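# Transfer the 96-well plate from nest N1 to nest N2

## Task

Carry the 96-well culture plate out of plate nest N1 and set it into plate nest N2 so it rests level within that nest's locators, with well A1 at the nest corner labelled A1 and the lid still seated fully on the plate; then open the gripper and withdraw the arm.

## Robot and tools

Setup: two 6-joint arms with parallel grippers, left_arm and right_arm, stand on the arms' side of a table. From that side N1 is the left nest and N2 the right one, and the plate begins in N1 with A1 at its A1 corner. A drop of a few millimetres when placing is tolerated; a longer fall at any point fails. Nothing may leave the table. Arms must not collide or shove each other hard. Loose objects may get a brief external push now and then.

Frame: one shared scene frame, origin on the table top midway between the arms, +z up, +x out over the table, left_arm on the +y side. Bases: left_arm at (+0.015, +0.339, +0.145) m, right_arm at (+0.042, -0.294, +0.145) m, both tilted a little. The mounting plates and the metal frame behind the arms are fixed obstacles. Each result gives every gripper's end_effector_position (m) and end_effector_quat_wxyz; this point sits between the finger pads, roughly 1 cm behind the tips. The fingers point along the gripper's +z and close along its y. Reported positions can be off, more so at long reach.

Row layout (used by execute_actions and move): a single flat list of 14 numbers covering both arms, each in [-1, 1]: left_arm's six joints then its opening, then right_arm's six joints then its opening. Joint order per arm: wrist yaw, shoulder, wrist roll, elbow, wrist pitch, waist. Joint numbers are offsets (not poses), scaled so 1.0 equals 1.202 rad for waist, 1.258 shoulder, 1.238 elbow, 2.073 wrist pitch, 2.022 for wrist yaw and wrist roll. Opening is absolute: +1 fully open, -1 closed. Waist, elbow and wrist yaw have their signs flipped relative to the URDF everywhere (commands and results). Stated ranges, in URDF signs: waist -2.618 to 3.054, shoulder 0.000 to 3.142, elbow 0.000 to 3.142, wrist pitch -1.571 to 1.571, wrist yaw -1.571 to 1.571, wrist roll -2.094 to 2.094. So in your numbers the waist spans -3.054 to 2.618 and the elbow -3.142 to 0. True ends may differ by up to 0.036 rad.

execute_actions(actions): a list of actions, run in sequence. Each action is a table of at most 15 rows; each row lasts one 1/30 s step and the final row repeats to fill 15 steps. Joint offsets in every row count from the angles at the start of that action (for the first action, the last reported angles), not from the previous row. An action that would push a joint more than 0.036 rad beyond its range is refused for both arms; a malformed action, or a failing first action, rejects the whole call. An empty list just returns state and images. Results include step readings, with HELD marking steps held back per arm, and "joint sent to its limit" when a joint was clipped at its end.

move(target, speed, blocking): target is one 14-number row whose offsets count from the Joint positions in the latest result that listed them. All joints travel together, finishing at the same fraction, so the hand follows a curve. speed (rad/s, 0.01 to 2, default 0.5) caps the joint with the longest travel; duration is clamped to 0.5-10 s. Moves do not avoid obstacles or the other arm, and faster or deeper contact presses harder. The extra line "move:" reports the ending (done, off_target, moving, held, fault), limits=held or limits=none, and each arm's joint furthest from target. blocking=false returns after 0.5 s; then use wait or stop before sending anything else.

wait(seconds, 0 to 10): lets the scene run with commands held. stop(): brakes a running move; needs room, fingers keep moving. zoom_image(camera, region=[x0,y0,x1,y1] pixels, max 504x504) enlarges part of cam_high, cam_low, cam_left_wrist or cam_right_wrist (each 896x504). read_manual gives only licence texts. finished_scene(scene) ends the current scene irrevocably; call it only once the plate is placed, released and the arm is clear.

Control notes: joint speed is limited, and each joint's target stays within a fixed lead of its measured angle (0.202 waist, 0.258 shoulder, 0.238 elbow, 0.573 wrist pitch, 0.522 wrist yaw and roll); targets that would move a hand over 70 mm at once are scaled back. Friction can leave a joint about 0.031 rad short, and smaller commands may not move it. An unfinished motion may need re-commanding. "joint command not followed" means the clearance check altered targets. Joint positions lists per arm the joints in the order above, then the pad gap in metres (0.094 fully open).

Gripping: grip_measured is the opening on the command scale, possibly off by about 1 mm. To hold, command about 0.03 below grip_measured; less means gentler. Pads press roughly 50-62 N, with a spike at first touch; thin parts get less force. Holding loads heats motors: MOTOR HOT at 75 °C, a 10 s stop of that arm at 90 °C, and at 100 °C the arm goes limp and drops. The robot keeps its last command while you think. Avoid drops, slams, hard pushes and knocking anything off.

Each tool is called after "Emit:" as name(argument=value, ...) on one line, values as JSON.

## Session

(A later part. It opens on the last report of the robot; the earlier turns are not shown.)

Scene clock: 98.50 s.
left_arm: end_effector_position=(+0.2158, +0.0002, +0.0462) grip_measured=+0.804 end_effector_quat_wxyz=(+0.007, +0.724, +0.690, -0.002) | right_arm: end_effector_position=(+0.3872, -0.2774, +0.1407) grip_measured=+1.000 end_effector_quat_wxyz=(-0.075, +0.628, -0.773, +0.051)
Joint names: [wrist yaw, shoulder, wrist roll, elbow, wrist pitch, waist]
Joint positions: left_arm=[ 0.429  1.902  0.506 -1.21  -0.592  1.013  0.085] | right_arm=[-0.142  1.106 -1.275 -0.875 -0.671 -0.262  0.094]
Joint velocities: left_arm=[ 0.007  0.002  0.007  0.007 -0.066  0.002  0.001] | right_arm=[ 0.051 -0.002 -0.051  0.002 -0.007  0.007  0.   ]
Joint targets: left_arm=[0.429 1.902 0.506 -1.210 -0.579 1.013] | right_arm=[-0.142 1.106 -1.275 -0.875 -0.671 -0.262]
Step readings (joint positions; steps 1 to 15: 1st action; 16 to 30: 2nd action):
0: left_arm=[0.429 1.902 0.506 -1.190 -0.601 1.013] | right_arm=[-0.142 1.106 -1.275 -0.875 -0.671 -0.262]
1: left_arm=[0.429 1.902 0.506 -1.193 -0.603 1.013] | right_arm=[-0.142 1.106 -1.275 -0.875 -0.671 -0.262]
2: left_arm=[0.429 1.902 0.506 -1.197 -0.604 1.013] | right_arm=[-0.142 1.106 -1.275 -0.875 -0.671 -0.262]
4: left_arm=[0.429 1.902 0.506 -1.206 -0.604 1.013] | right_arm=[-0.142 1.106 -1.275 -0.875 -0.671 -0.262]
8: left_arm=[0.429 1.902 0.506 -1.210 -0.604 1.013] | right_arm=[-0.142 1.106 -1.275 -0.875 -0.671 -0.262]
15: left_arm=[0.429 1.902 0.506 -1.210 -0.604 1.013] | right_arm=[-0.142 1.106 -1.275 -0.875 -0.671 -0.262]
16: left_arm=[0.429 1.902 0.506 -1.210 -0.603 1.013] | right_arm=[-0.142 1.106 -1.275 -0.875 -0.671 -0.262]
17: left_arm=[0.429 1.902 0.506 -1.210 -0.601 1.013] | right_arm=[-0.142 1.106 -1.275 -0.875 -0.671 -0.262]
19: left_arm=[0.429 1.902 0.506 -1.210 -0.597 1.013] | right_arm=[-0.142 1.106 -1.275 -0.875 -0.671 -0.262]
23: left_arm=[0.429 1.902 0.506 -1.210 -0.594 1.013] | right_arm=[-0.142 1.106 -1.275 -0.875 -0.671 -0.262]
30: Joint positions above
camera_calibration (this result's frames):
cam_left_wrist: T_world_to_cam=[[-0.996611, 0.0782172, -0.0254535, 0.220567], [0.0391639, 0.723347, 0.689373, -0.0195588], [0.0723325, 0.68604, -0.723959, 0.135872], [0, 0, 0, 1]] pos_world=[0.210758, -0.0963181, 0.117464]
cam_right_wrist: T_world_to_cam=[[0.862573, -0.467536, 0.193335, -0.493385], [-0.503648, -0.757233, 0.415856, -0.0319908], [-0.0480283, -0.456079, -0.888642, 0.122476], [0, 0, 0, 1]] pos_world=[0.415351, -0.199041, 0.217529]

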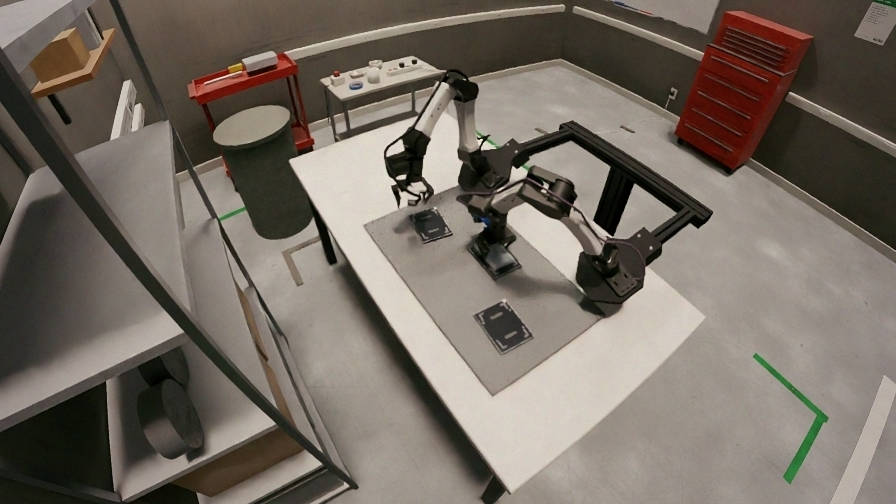

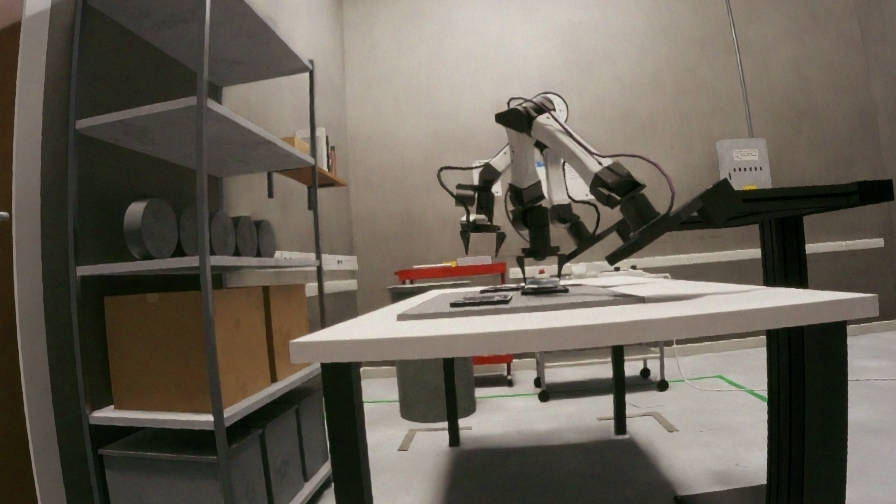

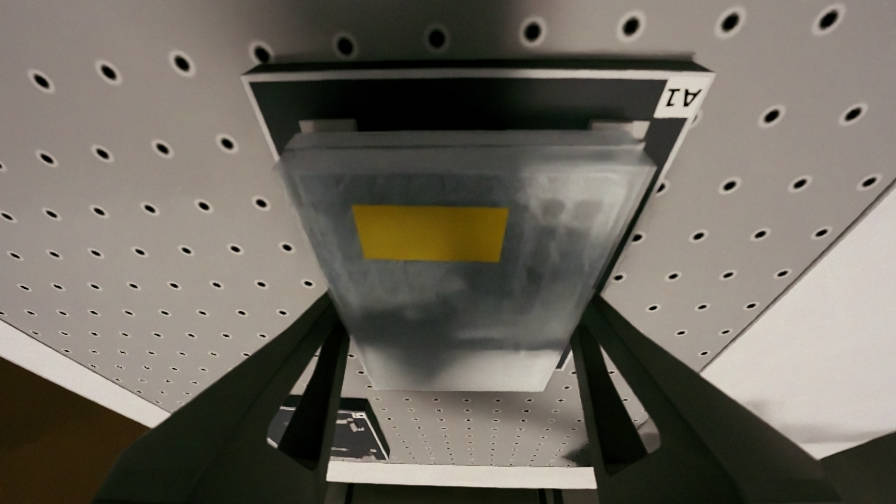

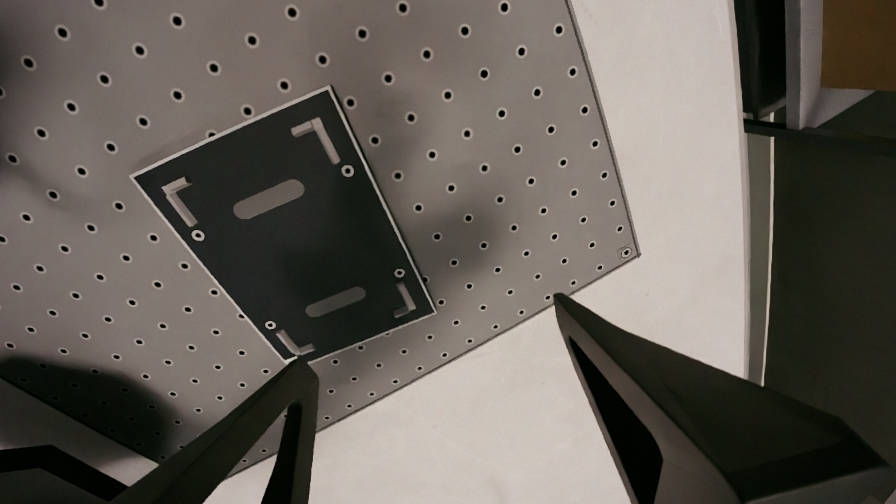

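Emit:
execute_actions(actions=[])

Scene clock: 107.47 s.
left_arm: end_effector_position=(+0.2158, +0.0001, +0.0462) grip_measured=+0.804 end_effector_quat_wxyz=(+0.007, +0.724, +0.690, -0.003) | right_arm: end_effector_position=(+0.3872, -0.2774, +0.1407) grip_measured=+1.000 end_effector_quat_wxyz=(-0.075, +0.628, -0.773, +0.051)
Joint names: [wrist yaw, shoulder, wrist roll, elbow, wrist pitch, waist]
Joint positions: left_arm=[ 0.429  1.902  0.506 -1.21  -0.592  1.013  0.085] | right_arm=[-0.142  1.106 -1.275 -0.875 -0.671 -0.262  0.094]
Joint velocities: left_arm=[-0.007 -0.007 -0.022  0.007 -0.037  0.007  0.001] | right_arm=[ 0.022  0.002  0.051 -0.002  0.007 -0.007  0.   ]
Joint targets: left_arm=[0.429 1.902 0.506 -1.210 -0.578 1.013] | right_arm=[-0.142 1.106 -1.275 -0.875 -0.671 -0.262]
camera_calibration (this result's frames):
cam_left_wrist: T_world_to_cam=[[-0.99662, 0.0780509, -0.0256284, 0.220622], [0.038945, 0.723569, 0.689153, -0.0194468], [0.0723329, 0.685825, -0.724163, 0.135934], [0, 0, 0, 1]] pos_world=[0.210801, -0.0963755, 0.117494]
cam_right_wrist: T_world_to_cam=[[0.862573, -0.467536, 0.193335, -0.493385], [-0.503648, -0.757233, 0.415856, -0.0319908], [-0.0480283, -0.456079, -0.888642, 0.122476], [0, 0, 0, 1]] pos_world=[0.415351, -0.199041, 0.217529]

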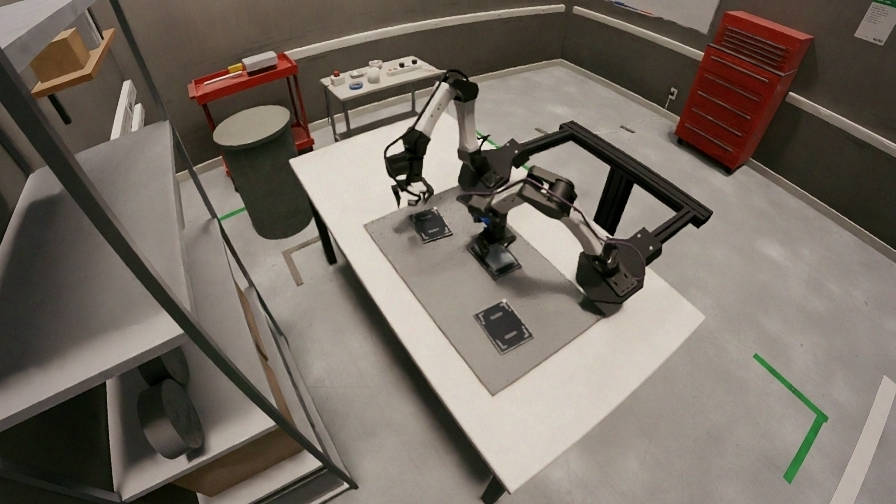

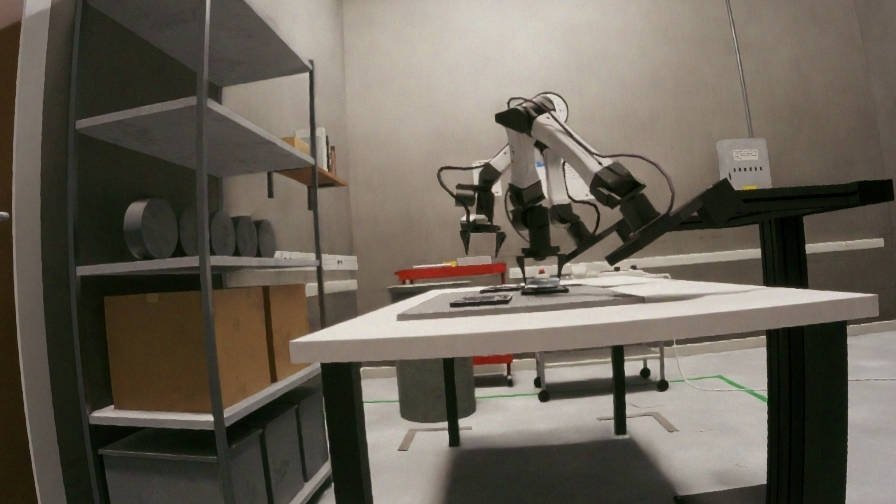

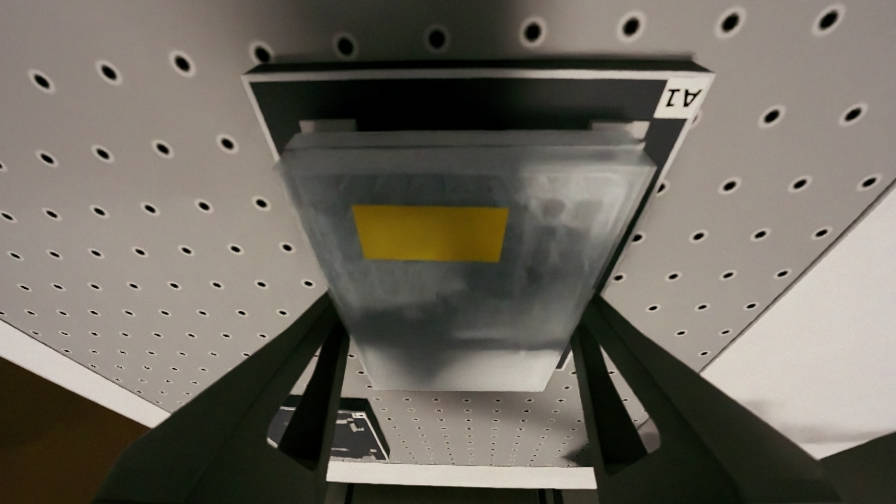

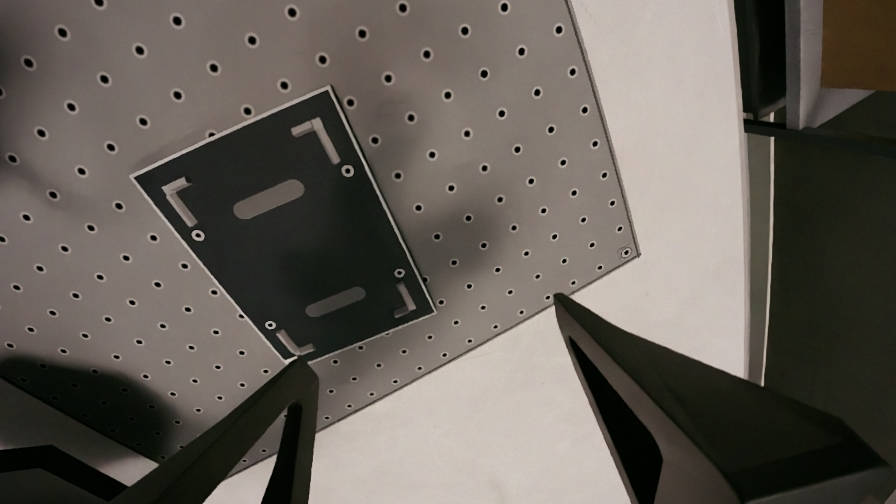

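Emit:
execute_actions(actions=[[[0,0,0,0,-0.016,0,0.72,0,0,0,0,0,0,1]],[[0,0,0,0,0,0,0.72,0,0,0,0,0,0,1]]])

Scene clock: 112.50 s.
left_arm: end_effector_position=(+0.2138, +0.0042, +0.0462) grip_measured=+0.804 end_effector_quat_wxyz=(-0.002, +0.727, +0.687, +0.000) | right_arm: end_effector_position=(+0.3872, -0.2774, +0.1407) grip_measured=+1.000 end_effector_quat_wxyz=(-0.075, +0.628, -0.773, +0.051)
Joint names: [wrist yaw, shoulder, wrist roll, elbow, wrist pitch, waist]
Joint positions: left_arm=[ 0.429  1.902  0.506 -1.21  -0.612  1.013  0.085] | right_arm=[-0.142  1.106 -1.275 -0.875 -0.671 -0.262  0.094]
Joint velocities: left_arm=[ 0.066 -0.007 -0.022 -0.007 -0.051  0.022 -0.   ] | right_arm=[ 0.051  0.007  0.066  0.012 -0.007  0.012  0.   ]
Joint targets: left_arm=[0.429 1.902 0.506 -1.210 -0.612 1.013] | right_arm=[-0.142 1.106 -1.275 -0.875 -0.671 -0.262]
Step readings (joint positions; steps 1 to 15: 1st action; 16 to 30: 2nd action):
0: left_arm=[0.429 1.902 0.506 -1.210 -0.592 1.013] | right_arm=[-0.142 1.106 -1.275 -0.875 -0.671 -0.262]
1: left_arm=[0.429 1.902 0.506 -1.210 -0.594 1.013] | right_arm=[-0.142 1.106 -1.275 -0.875 -0.671 -0.262]
2: left_arm=[0.429 1.902 0.506 -1.210 -0.597 1.013] | right_arm=[-0.142 1.106 -1.275 -0.875 -0.671 -0.262]
4: left_arm=[0.429 1.902 0.506 -1.210 -0.603 1.013] | right_arm=[-0.142 1.106 -1.275 -0.875 -0.671 -0.262]
8: left_arm=[0.429 1.902 0.506 -1.210 -0.609 1.013] | right_arm=[-0.142 1.106 -1.275 -0.875 -0.671 -0.262]
15: left_arm=[0.429 1.902 0.506 -1.210 -0.612 1.013] | right_arm=[-0.142 1.106 -1.275 -0.875 -0.671 -0.262]
16: left_arm=[0.429 1.902 0.506 -1.210 -0.612 1.013] | right_arm=[-0.142 1.106 -1.275 -0.875 -0.671 -0.262]
17: left_arm=[0.429 1.902 0.506 -1.210 -0.612 1.013] | right_arm=[-0.142 1.106 -1.275 -0.875 -0.671 -0.262]
19: left_arm=[0.429 1.902 0.506 -1.210 -0.612 1.013] | right_arm=[-0.142 1.106 -1.275 -0.875 -0.671 -0.262]
23: left_arm=[0.429 1.902 0.506 -1.210 -0.612 1.013] | right_arm=[-0.142 1.106 -1.275 -0.875 -0.671 -0.262]
30: Joint positions above
camera_calibration (this result's frames):
cam_left_wrist: T_world_to_cam=[[-0.996105, 0.0866226, -0.0164681, 0.217739], [0.0503291, 0.711918, 0.700456, -0.0252307], [0.0723994, 0.696899, -0.713505, 0.132689], [0, 0, 0, 1]] pos_world=[0.208554, -0.0933699, 0.115933]
cam_right_wrist: T_world_to_cam=[[0.862573, -0.467536, 0.193335, -0.493385], [-0.503648, -0.757233, 0.415856, -0.0319908], [-0.0480283, -0.456079, -0.888642, 0.122476], [0, 0, 0, 1]] pos_world=[0.415351, -0.199041, 0.217529]

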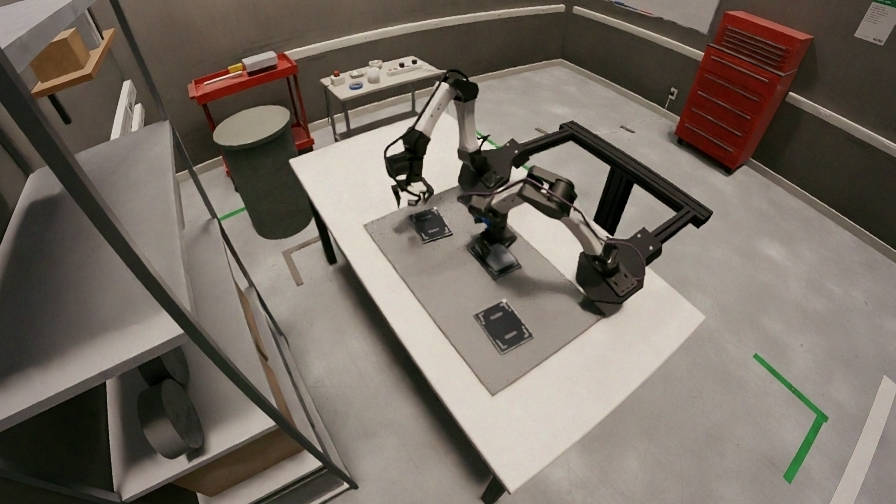

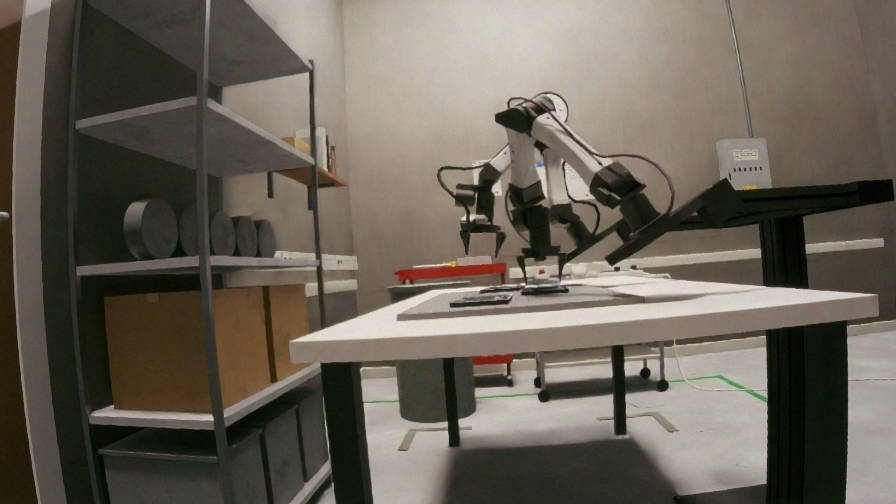

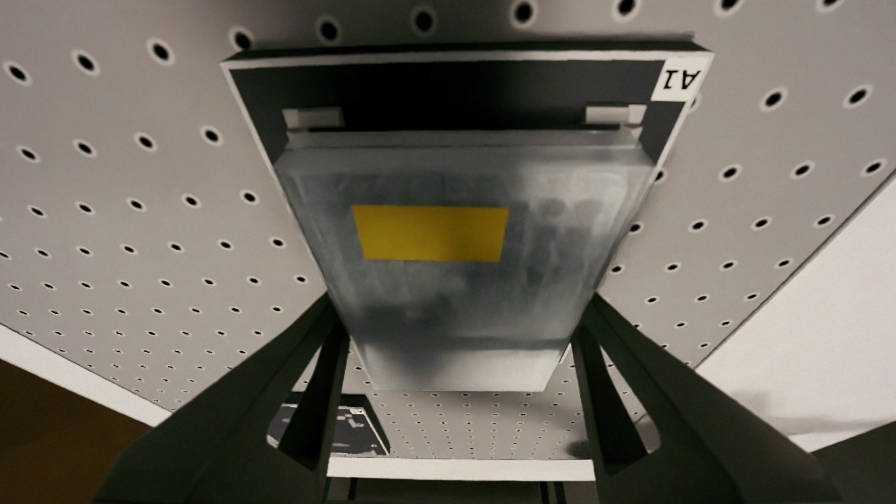

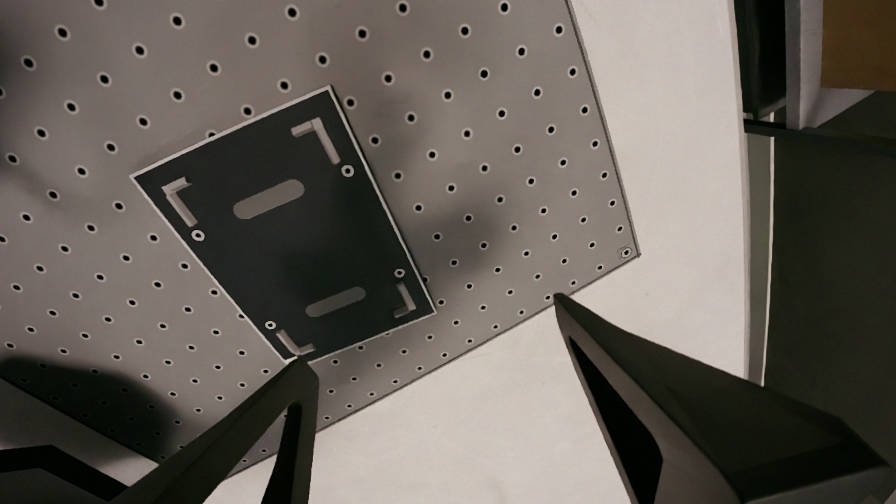

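Emit:
execute_actions(actions=[[[0,0.008,0,0.004,0.005,-0.004,0.72,0,0,0,0,0,0,1],[0,0.014,0,0.007,0.009,-0.008,0.72,0,0,0,0,0,0,1],[0,0.02,0,0.011,0.013,-0.011,0.72,0,0,0,0,0,0,1],[0,0.025,0,0.014,0.017,-0.014,0.72,0,0,0,0,0,0,1],[0,0.03,0,0.017,0.02,-0.016,0.72,0,0,0,0,0,0,1]],[[0,0,0,0,0,0,0.72,0,0,0,0,0,0,1]]])

Scene clock: 123.20 s.
left_arm: end_effector_position=(+0.2134, +0.0057, +0.0385) grip_measured=+0.804 end_effector_quat_wxyz=(-0.006, +0.725, +0.689, +0.002) | right_arm: end_effector_position=(+0.3872, -0.2774, +0.1407) grip_measured=+1.000 end_effector_quat_wxyz=(-0.075, +0.628, -0.773, +0.051)
Joint names: [wrist yaw, shoulder, wrist roll, elbow, wrist pitch, waist]
Joint positions: left_arm=[ 0.427  1.921  0.505 -1.208 -0.597  1.003  0.085] | right_arm=[-0.142  1.106 -1.275 -0.875 -0.671 -0.262  0.094]
Joint velocities: left_arm=[-0.037  0.012  0.007  0.007 -0.11  -0.002 -0.   ] | right_arm=[-0.007 -0.007 -0.051  0.002 -0.037  0.007  0.   ]
Joint targets: left_arm=[0.427 1.921 0.505 -1.208 -0.596 1.003] | right_arm=[-0.142 1.106 -1.275 -0.875 -0.671 -0.262]
Step readings (joint positions; steps 1 to 15: 1st action; 16 to 30: 2nd action):
0: left_arm=[0.429 1.902 0.506 -1.210 -0.612 1.013] | right_arm=[-0.142 1.106 -1.275 -0.875 -0.671 -0.262]
1: left_arm=[0.429 1.902 0.506 -1.210 -0.612 1.013] | right_arm=[-0.142 1.106 -1.275 -0.875 -0.671 -0.262]
2: left_arm=[0.429 1.902 0.506 -1.210 -0.611 1.013] | right_arm=[-0.142 1.106 -1.275 -0.875 -0.671 -0.262]
4: left_arm=[0.429 1.906 0.506 -1.210 -0.605 1.011] | right_arm=[-0.142 1.106 -1.275 -0.875 -0.671 -0.262]
8: left_arm=[0.427 1.921 0.505 -1.208 -0.597 1.003] | right_arm=[-0.142 1.106 -1.275 -0.875 -0.671 -0.262]
15: left_arm=[0.427 1.921 0.505 -1.208 -0.597 1.003] | right_arm=[-0.142 1.106 -1.275 -0.875 -0.671 -0.262]
16: left_arm=[0.427 1.921 0.505 -1.208 -0.597 1.003] | right_arm=[-0.142 1.106 -1.275 -0.875 -0.671 -0.262]
17: left_arm=[0.427 1.921 0.505 -1.208 -0.597 1.003] | right_arm=[-0.142 1.106 -1.275 -0.875 -0.671 -0.262]
19: left_arm=[0.427 1.921 0.505 -1.208 -0.597 1.003] | right_arm=[-0.142 1.106 -1.275 -0.875 -0.671 -0.262]
23: left_arm=[0.427 1.921 0.505 -1.208 -0.597 1.003] | right_arm=[-0.142 1.106 -1.275 -0.875 -0.671 -0.262]
30: Joint positions above
camera_calibration (this result's frames):
cam_left_wrist: T_world_to_cam=[[-0.996664, 0.0807152, -0.012053, 0.217031], [0.0486191, 0.705869, 0.706672, -0.020741], [0.065547, 0.703728, -0.707439, 0.12734], [0, 0, 0, 1]] pos_world=[0.208968, -0.0924902, 0.107358]
cam_right_wrist: T_world_to_cam=[[0.862573, -0.467536, 0.193335, -0.493385], [-0.503648, -0.757233, 0.415856, -0.0319908], [-0.0480283, -0.456079, -0.888642, 0.122476], [0, 0, 0, 1]] pos_world=[0.415351, -0.199041, 0.217529]

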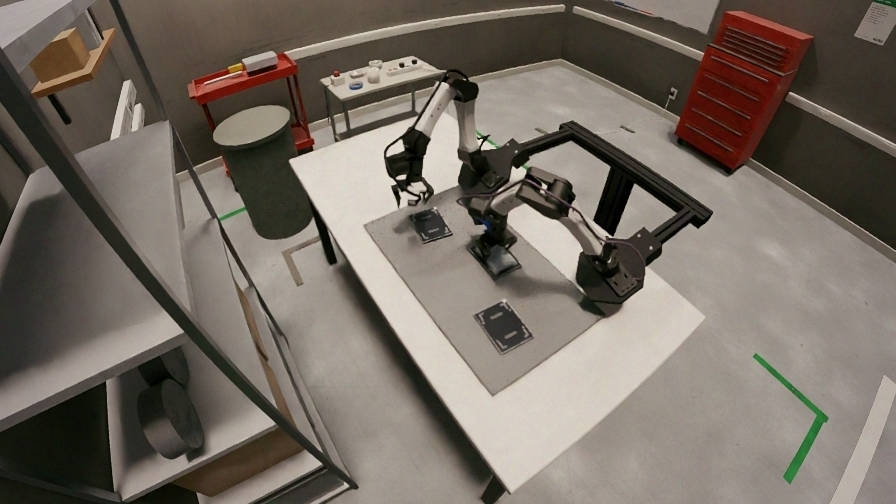

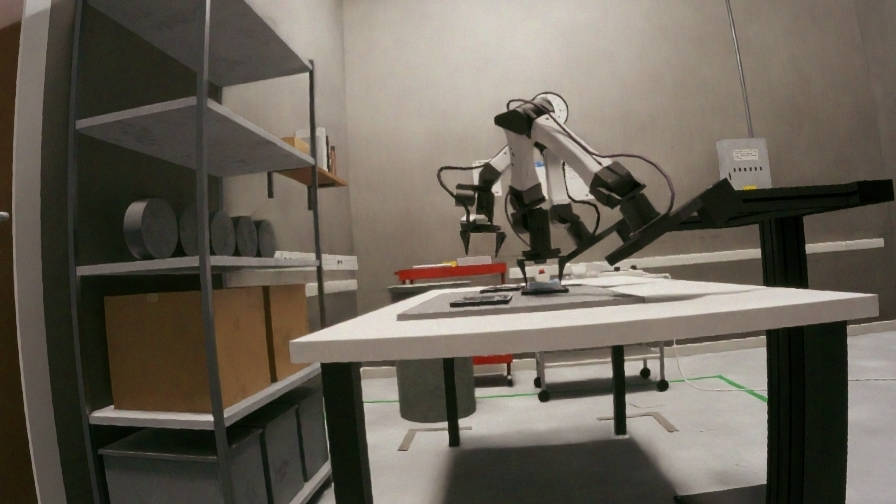

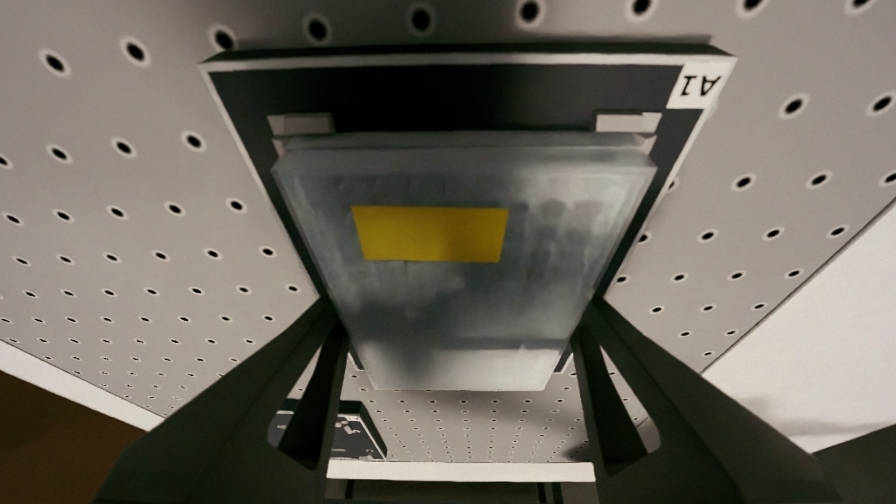

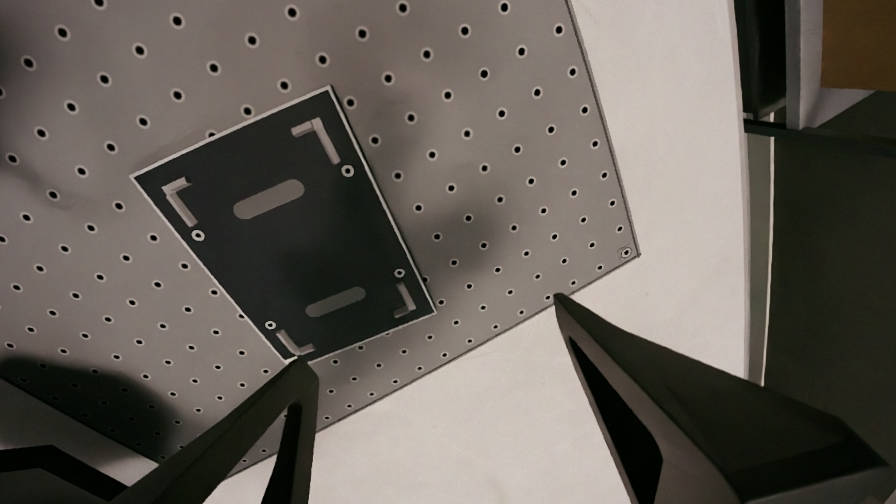

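Emit:
execute_actions(actions=[[[0,0.012,0,0,0,0,0.72,0,0,0,0,0,0,1]],[[0,0,0,0,0,0,0.79,0,0,0,0,0,0,1]],[[0,0,0,0,0,0,0.84,0,0,0,0,0,0,1],[0,0,0,0,0,0,0.84,0,0,0,0,0,0,1],[0,0,0,0,0,0,0.84,0,0,0,0,0,0,1],[0,0,0,0,0,0,0.88,0,0,0,0,0,0,1],[0,0,0,0,0,0,0.88,0,0,0,0,0,0,1],[0,0,0,0,0,0,0.88,0,0,0,0,0,0,1],[0,0,0,0,0,0,1,0,0,0,0,0,0,1]]])

Scene clock: 127.60 s.
left_arm: end_effector_position=(+0.2133, +0.0058, +0.0385) grip_measured=+1.000 end_effector_quat_wxyz=(-0.006, +0.725, +0.689, +0.002) | right_arm: end_effector_position=(+0.3872, -0.2774, +0.1407) grip_measured=+1.000 end_effector_quat_wxyz=(-0.075, +0.628, -0.773, +0.051)
Joint names: [wrist yaw, shoulder, wrist roll, elbow, wrist pitch, waist]
Joint positions: left_arm=[ 0.427  1.921  0.505 -1.208 -0.597  1.003  0.094] | right_arm=[-0.142  1.106 -1.275 -0.875 -0.671 -0.262  0.094]
Joint velocities: left_arm=[ 0.081  0.002 -0.037 -0.002  0.007  0.002  0.   ] | right_arm=[-0.007  0.012 -0.037  0.002 -0.007 -0.007  0.   ]
Joint targets: left_arm=[0.427 1.921 0.505 -1.208 -0.597 1.003] | right_arm=[-0.142 1.106 -1.275 -0.875 -0.671 -0.262]
Step readings (joint positions; steps 1 to 15: 1st action; 16 to 30: 2nd action; 31 to 45: 3rd action):
0: left_arm=[0.427 1.921 0.505 -1.208 -0.597 1.003] | right_arm=[-0.142 1.106 -1.275 -0.875 -0.671 -0.262]
1: left_arm=[0.427 1.921 0.505 -1.208 -0.597 1.003] | right_arm=[-0.142 1.106 -1.275 -0.875 -0.671 -0.262]
2: left_arm=[0.427 1.921 0.505 -1.208 -0.597 1.003] | right_arm=[-0.142 1.106 -1.275 -0.875 -0.671 -0.262]
4: left_arm=[0.427 1.921 0.505 -1.208 -0.597 1.003] | right_arm=[-0.142 1.106 -1.275 -0.875 -0.671 -0.262]
8: left_arm=[0.427 1.921 0.505 -1.208 -0.597 1.003] | right_arm=[-0.142 1.106 -1.275 -0.875 -0.671 -0.262]
15: left_arm=[0.427 1.921 0.505 -1.208 -0.597 1.003] | right_arm=[-0.142 1.106 -1.275 -0.875 -0.671 -0.262]
16: left_arm=[0.427 1.921 0.505 -1.208 -0.597 1.003] | right_arm=[-0.142 1.106 -1.275 -0.875 -0.671 -0.262]
17: left_arm=[0.427 1.921 0.505 -1.208 -0.597 1.003] | right_arm=[-0.142 1.106 -1.275 -0.875 -0.671 -0.262]
19: left_arm=[0.427 1.921 0.505 -1.208 -0.597 1.003] | right_arm=[-0.142 1.106 -1.275 -0.875 -0.671 -0.262]
23: left_arm=[0.427 1.921 0.505 -1.208 -0.597 1.003] | right_arm=[-0.142 1.106 -1.275 -0.875 -0.671 -0.262]
30: left_arm=[0.427 1.921 0.505 -1.208 -0.597 1.003] | right_arm=[-0.142 1.106 -1.275 -0.875 -0.671 -0.262]
31: left_arm=[0.427 1.921 0.505 -1.208 -0.597 1.003] | right_arm=[-0.142 1.106 -1.275 -0.875 -0.671 -0.262]
32: left_arm=[0.427 1.921 0.505 -1.208 -0.597 1.003] | right_arm=[-0.142 1.106 -1.275 -0.875 -0.671 -0.262]
34: left_arm=[0.427 1.921 0.505 -1.208 -0.597 1.003] | right_arm=[-0.142 1.106 -1.275 -0.875 -0.671 -0.262]
38: left_arm=[0.427 1.921 0.505 -1.208 -0.597 1.003] | right_arm=[-0.142 1.106 -1.275 -0.875 -0.671 -0.262]
45: Joint positions above
camera_calibration (this result's frames):
cam_left_wrist: T_world_to_cam=[[-0.996653, 0.0808764, -0.0118741, 0.216976], [0.0488396, 0.705642, 0.706884, -0.0208496], [0.065549, 0.703938, -0.70723, 0.127278], [0, 0, 0, 1]] pos_world=[0.208925, -0.0924319, 0.10733]
cam_right_wrist: T_world_to_cam=[[0.862573, -0.467536, 0.193335, -0.493385], [-0.503648, -0.757233, 0.415856, -0.0319908], [-0.0480283, -0.456079, -0.888642, 0.122476], [0, 0, 0, 1]] pos_world=[0.415351, -0.199041, 0.217529]

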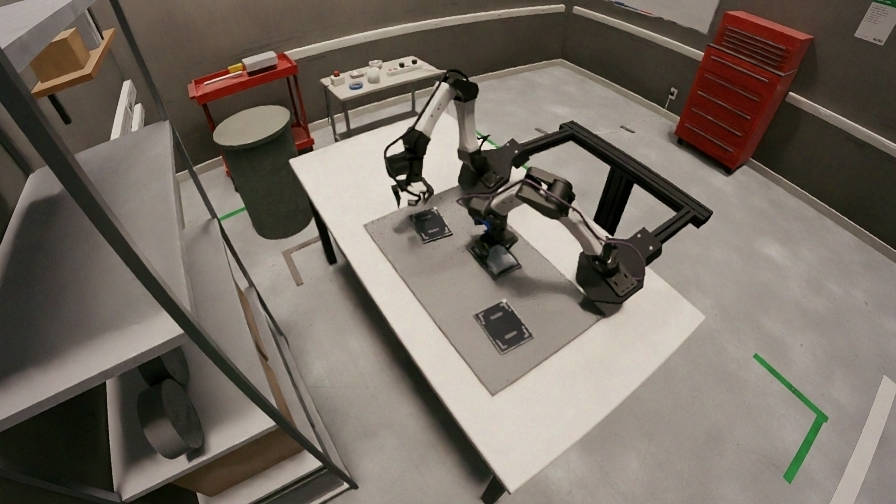

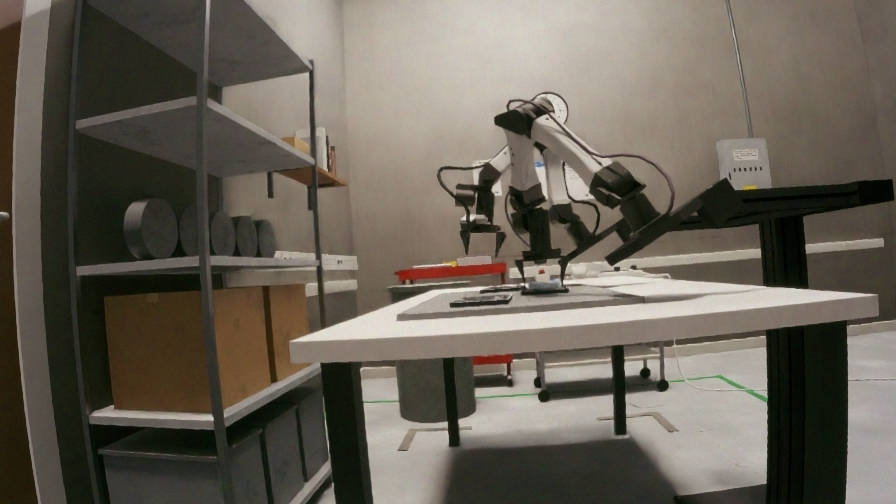

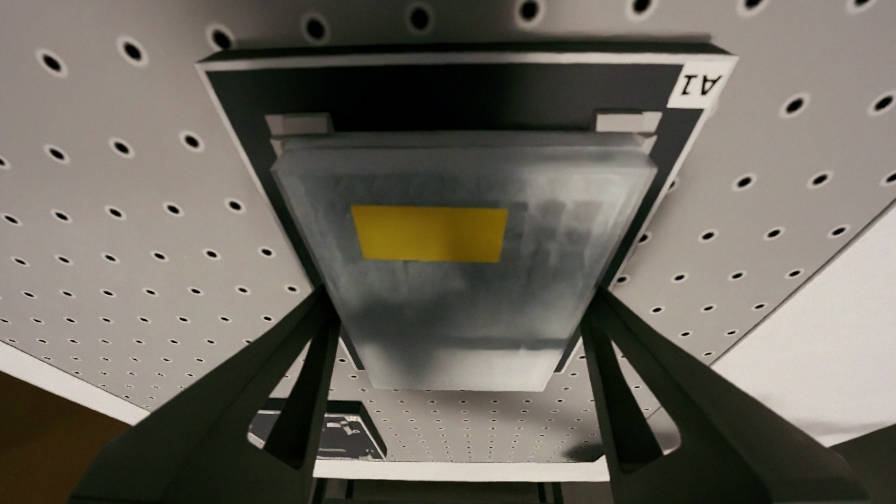

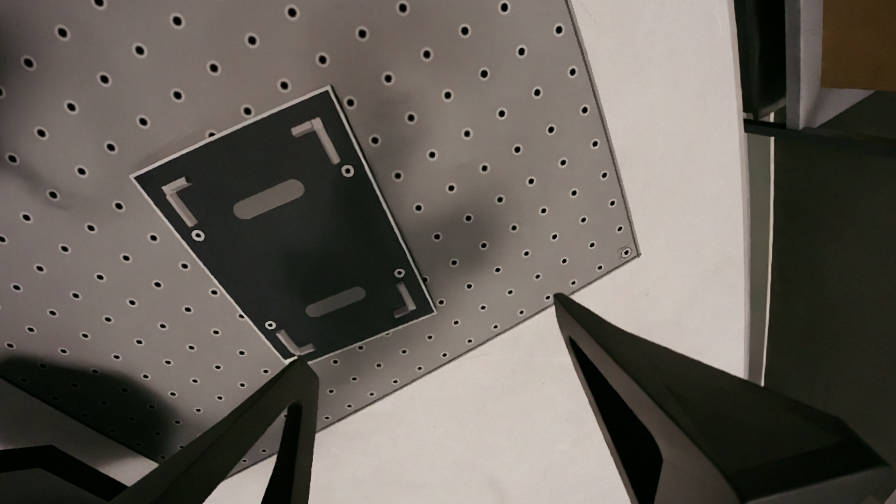

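Emit:
move(target=[0,-0.11,0,-0.04,-0.08,0.054,1,0,0,0,0,0,0,1], speed=0.2)

Emit:
move(target=[0,-0.3,0,0,0,0,1,0,0,0,0,0,0,1], speed=0.5)

Scene clock: 133.13 s.
left_arm: end_effector_position=(+0.2133, +0.0067, +0.0879) grip_measured=+1.000 end_effector_quat_wxyz=(-0.000, +0.741, +0.671, -0.007) | right_arm: end_effector_position=(+0.3872, -0.2774, +0.1407) grip_measured=+1.000 end_effector_quat_wxyz=(-0.075, +0.628, -0.773, +0.051)
Joint names: [wrist yaw, shoulder, wrist roll, elbow, wrist pitch, waist]
Joint positions: left_arm=[ 0.427  1.803  0.505 -1.238 -0.75   1.056  0.094] | right_arm=[-0.142  1.106 -1.275 -0.875 -0.671 -0.262  0.094]
Joint velocities: left_arm=[ 0.007 -0.017  0.022  0.002 -0.022  0.007  0.   ] | right_arm=[ 0.037 -0.007  0.066 -0.002 -0.066  0.007  0.   ]
Joint targets: left_arm=[0.427 1.783 0.505 -1.258 -0.763 1.068] | right_arm=[-0.142 1.106 -1.275 -0.875 -0.671 -0.262]
move: done; limits=none; left_arm: farthest joint: the shoulder, 0.020 radians from its target (0.139 radians at the start); right_arm: farthest joint: the waist, 0.000 radians from its target (0.000 radians at the start)
camera_calibration (this result's frames):
cam_left_wrist: T_world_to_cam=[[-0.991657, 0.128588, -0.00906808, 0.215789], [0.0867414, 0.717668, 0.690962, -0.0631598], [0.0953573, 0.684411, -0.722834, 0.156741], [0, 0, 0, 1]] pos_world=[0.204521, -0.0896956, 0.158896]
cam_right_wrist: T_world_to_cam=[[0.862573, -0.467536, 0.193335, -0.493385], [-0.503648, -0.757233, 0.415856, -0.0319908], [-0.0480283, -0.456079, -0.888642, 0.122476], [0, 0, 0, 1]] pos_world=[0.415351, -0.199041, 0.217529]

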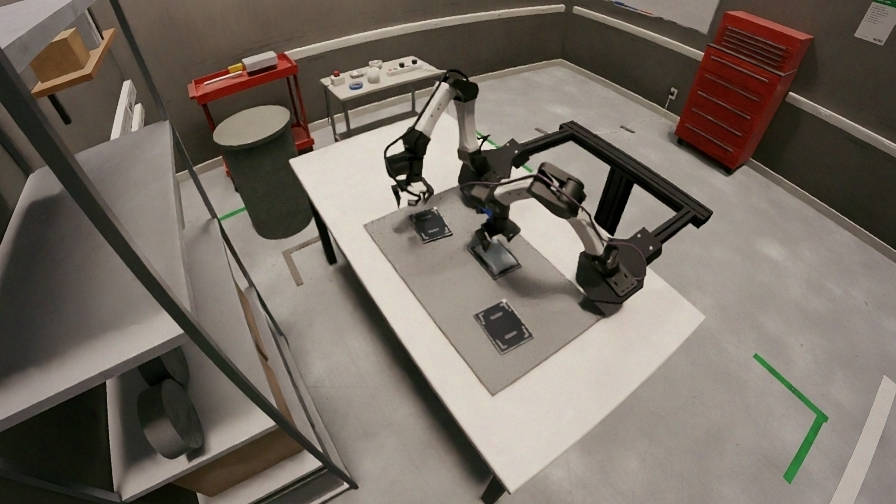

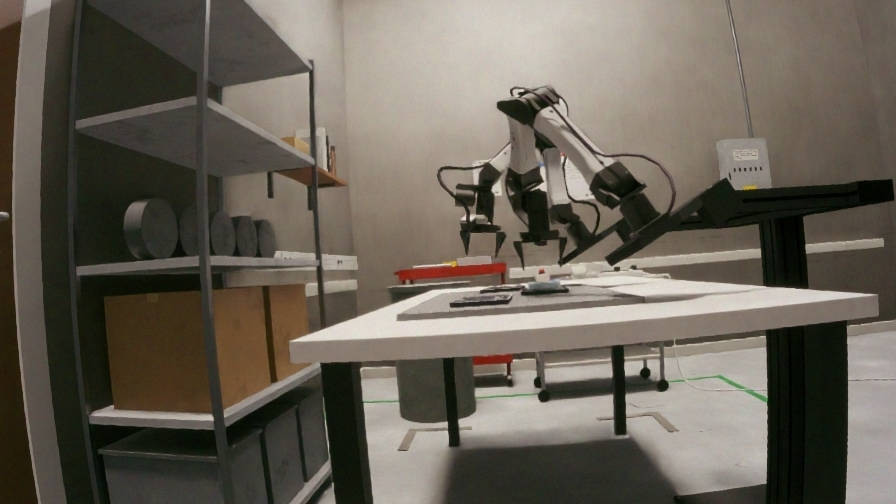

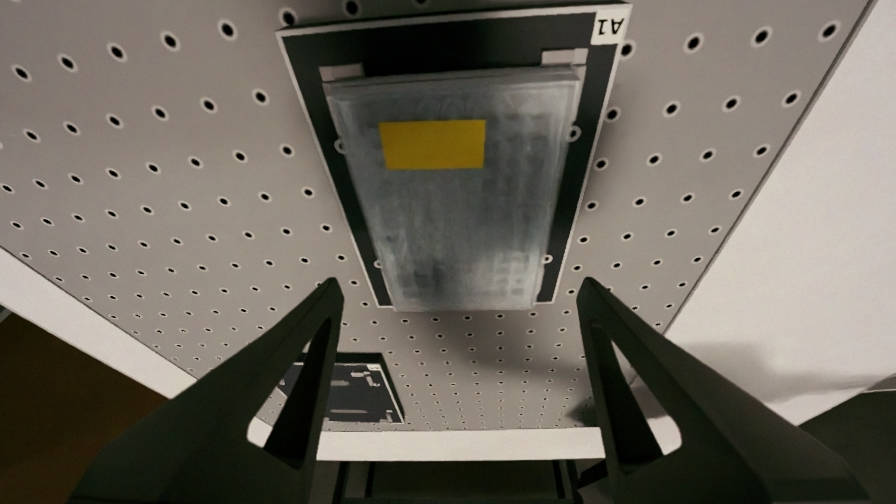

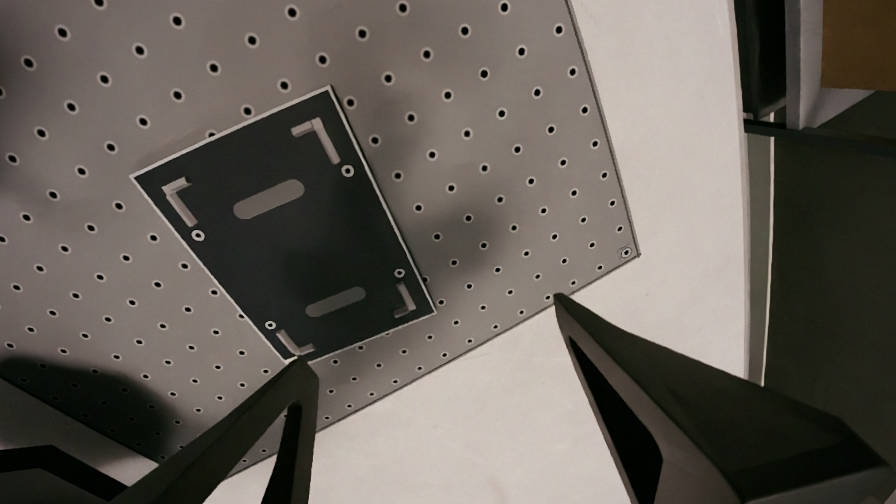

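Scene clock: 134.30 s.
left_arm: end_effector_position=(+0.2740, +0.0046, +0.2046) grip_measured=+1.000 end_effector_quat_wxyz=(+0.156, +0.677, +0.716, -0.061) | right_arm: end_effector_position=(+0.3872, -0.2774, +0.1407) grip_measured=+1.000 end_effector_quat_wxyz=(-0.075, +0.628, -0.773, +0.051)
Joint names: [wrist yaw, shoulder, wrist roll, elbow, wrist pitch, waist]
Joint positions: left_arm=[ 0.427  1.437  0.505 -1.238 -0.75   1.056  0.094] | right_arm=[-0.142  1.106 -1.275 -0.875 -0.671 -0.262  0.094]
Joint velocities: left_arm=[ 0.051 -0.007  0.022  0.022 -0.022  0.027  0.   ] | right_arm=[-0.007 -0.007  0.066 -0.012  0.037  0.017  0.   ]
Joint targets: left_arm=[0.427 1.426 0.505 -1.238 -0.749 1.056] | right_arm=[-0.142 1.106 -1.275 -0.875 -0.671 -0.262]
move: done; limits=none; left_arm: farthest joint: the shoulder, 0.011 radians from its target (0.377 radians at the start); right_arm: farthest joint: the waist, 0.000 radians from its target (0.000 radians at the start)
camera_calibration (this result's frames):
cam_left_wrist: T_world_to_cam=[[-0.987127, -0.0523961, -0.151113, 0.306023], [-0.114828, 0.889855, 0.441558, -0.042096], [0.111333, 0.453226, -0.884416, 0.266482], [0, 0, 0, 1]] pos_world=[0.267581, -0.0672826, 0.300513]
cam_right_wrist: T_world_to_cam=[[0.862573, -0.467536, 0.193335, -0.493385], [-0.503648, -0.757233, 0.415856, -0.0319908], [-0.0480283, -0.456079, -0.888642, 0.122476], [0, 0, 0, 1]] pos_world=[0.415351, -0.199041, 0.217529]

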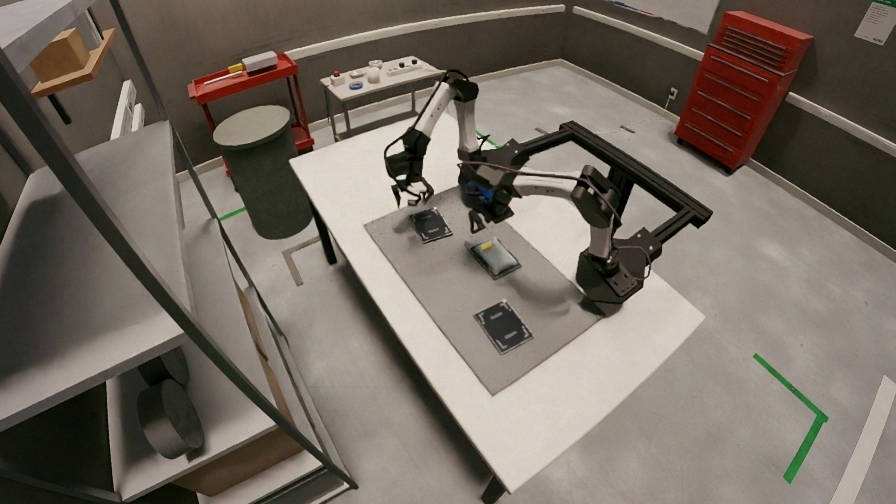

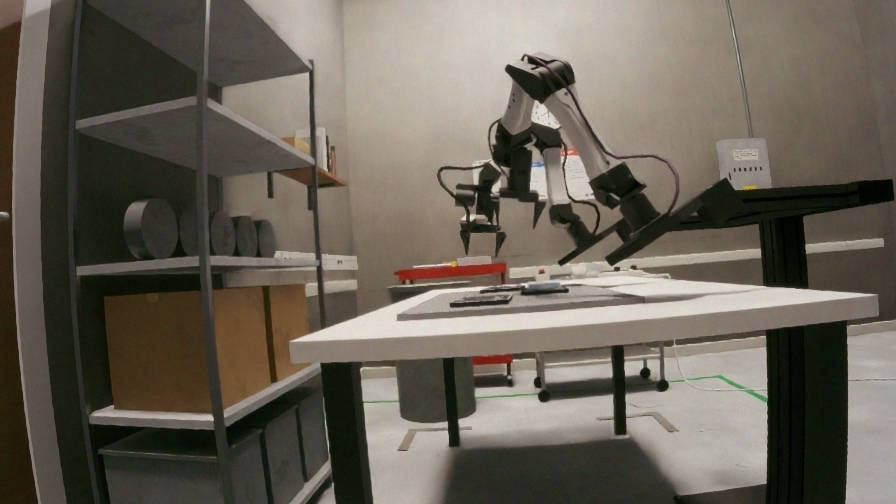

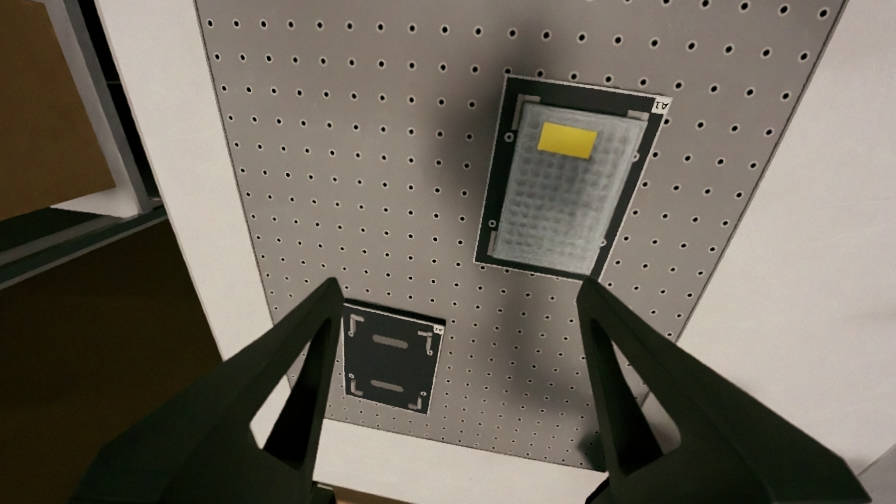

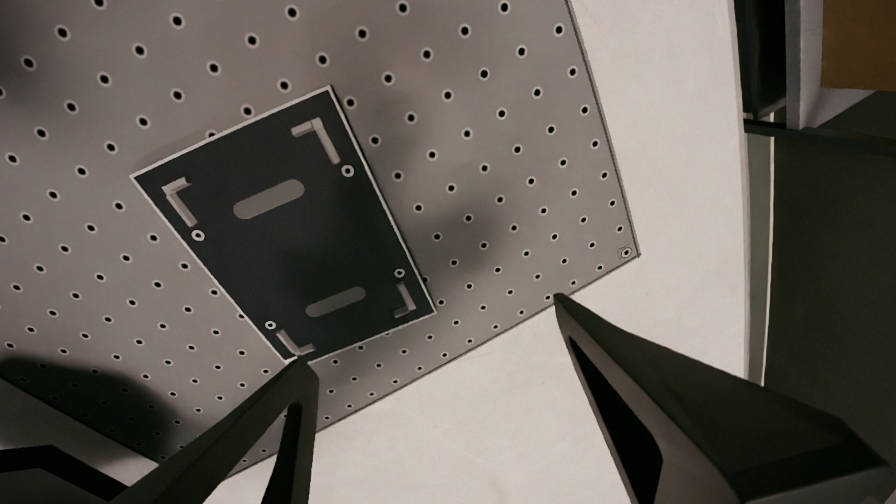

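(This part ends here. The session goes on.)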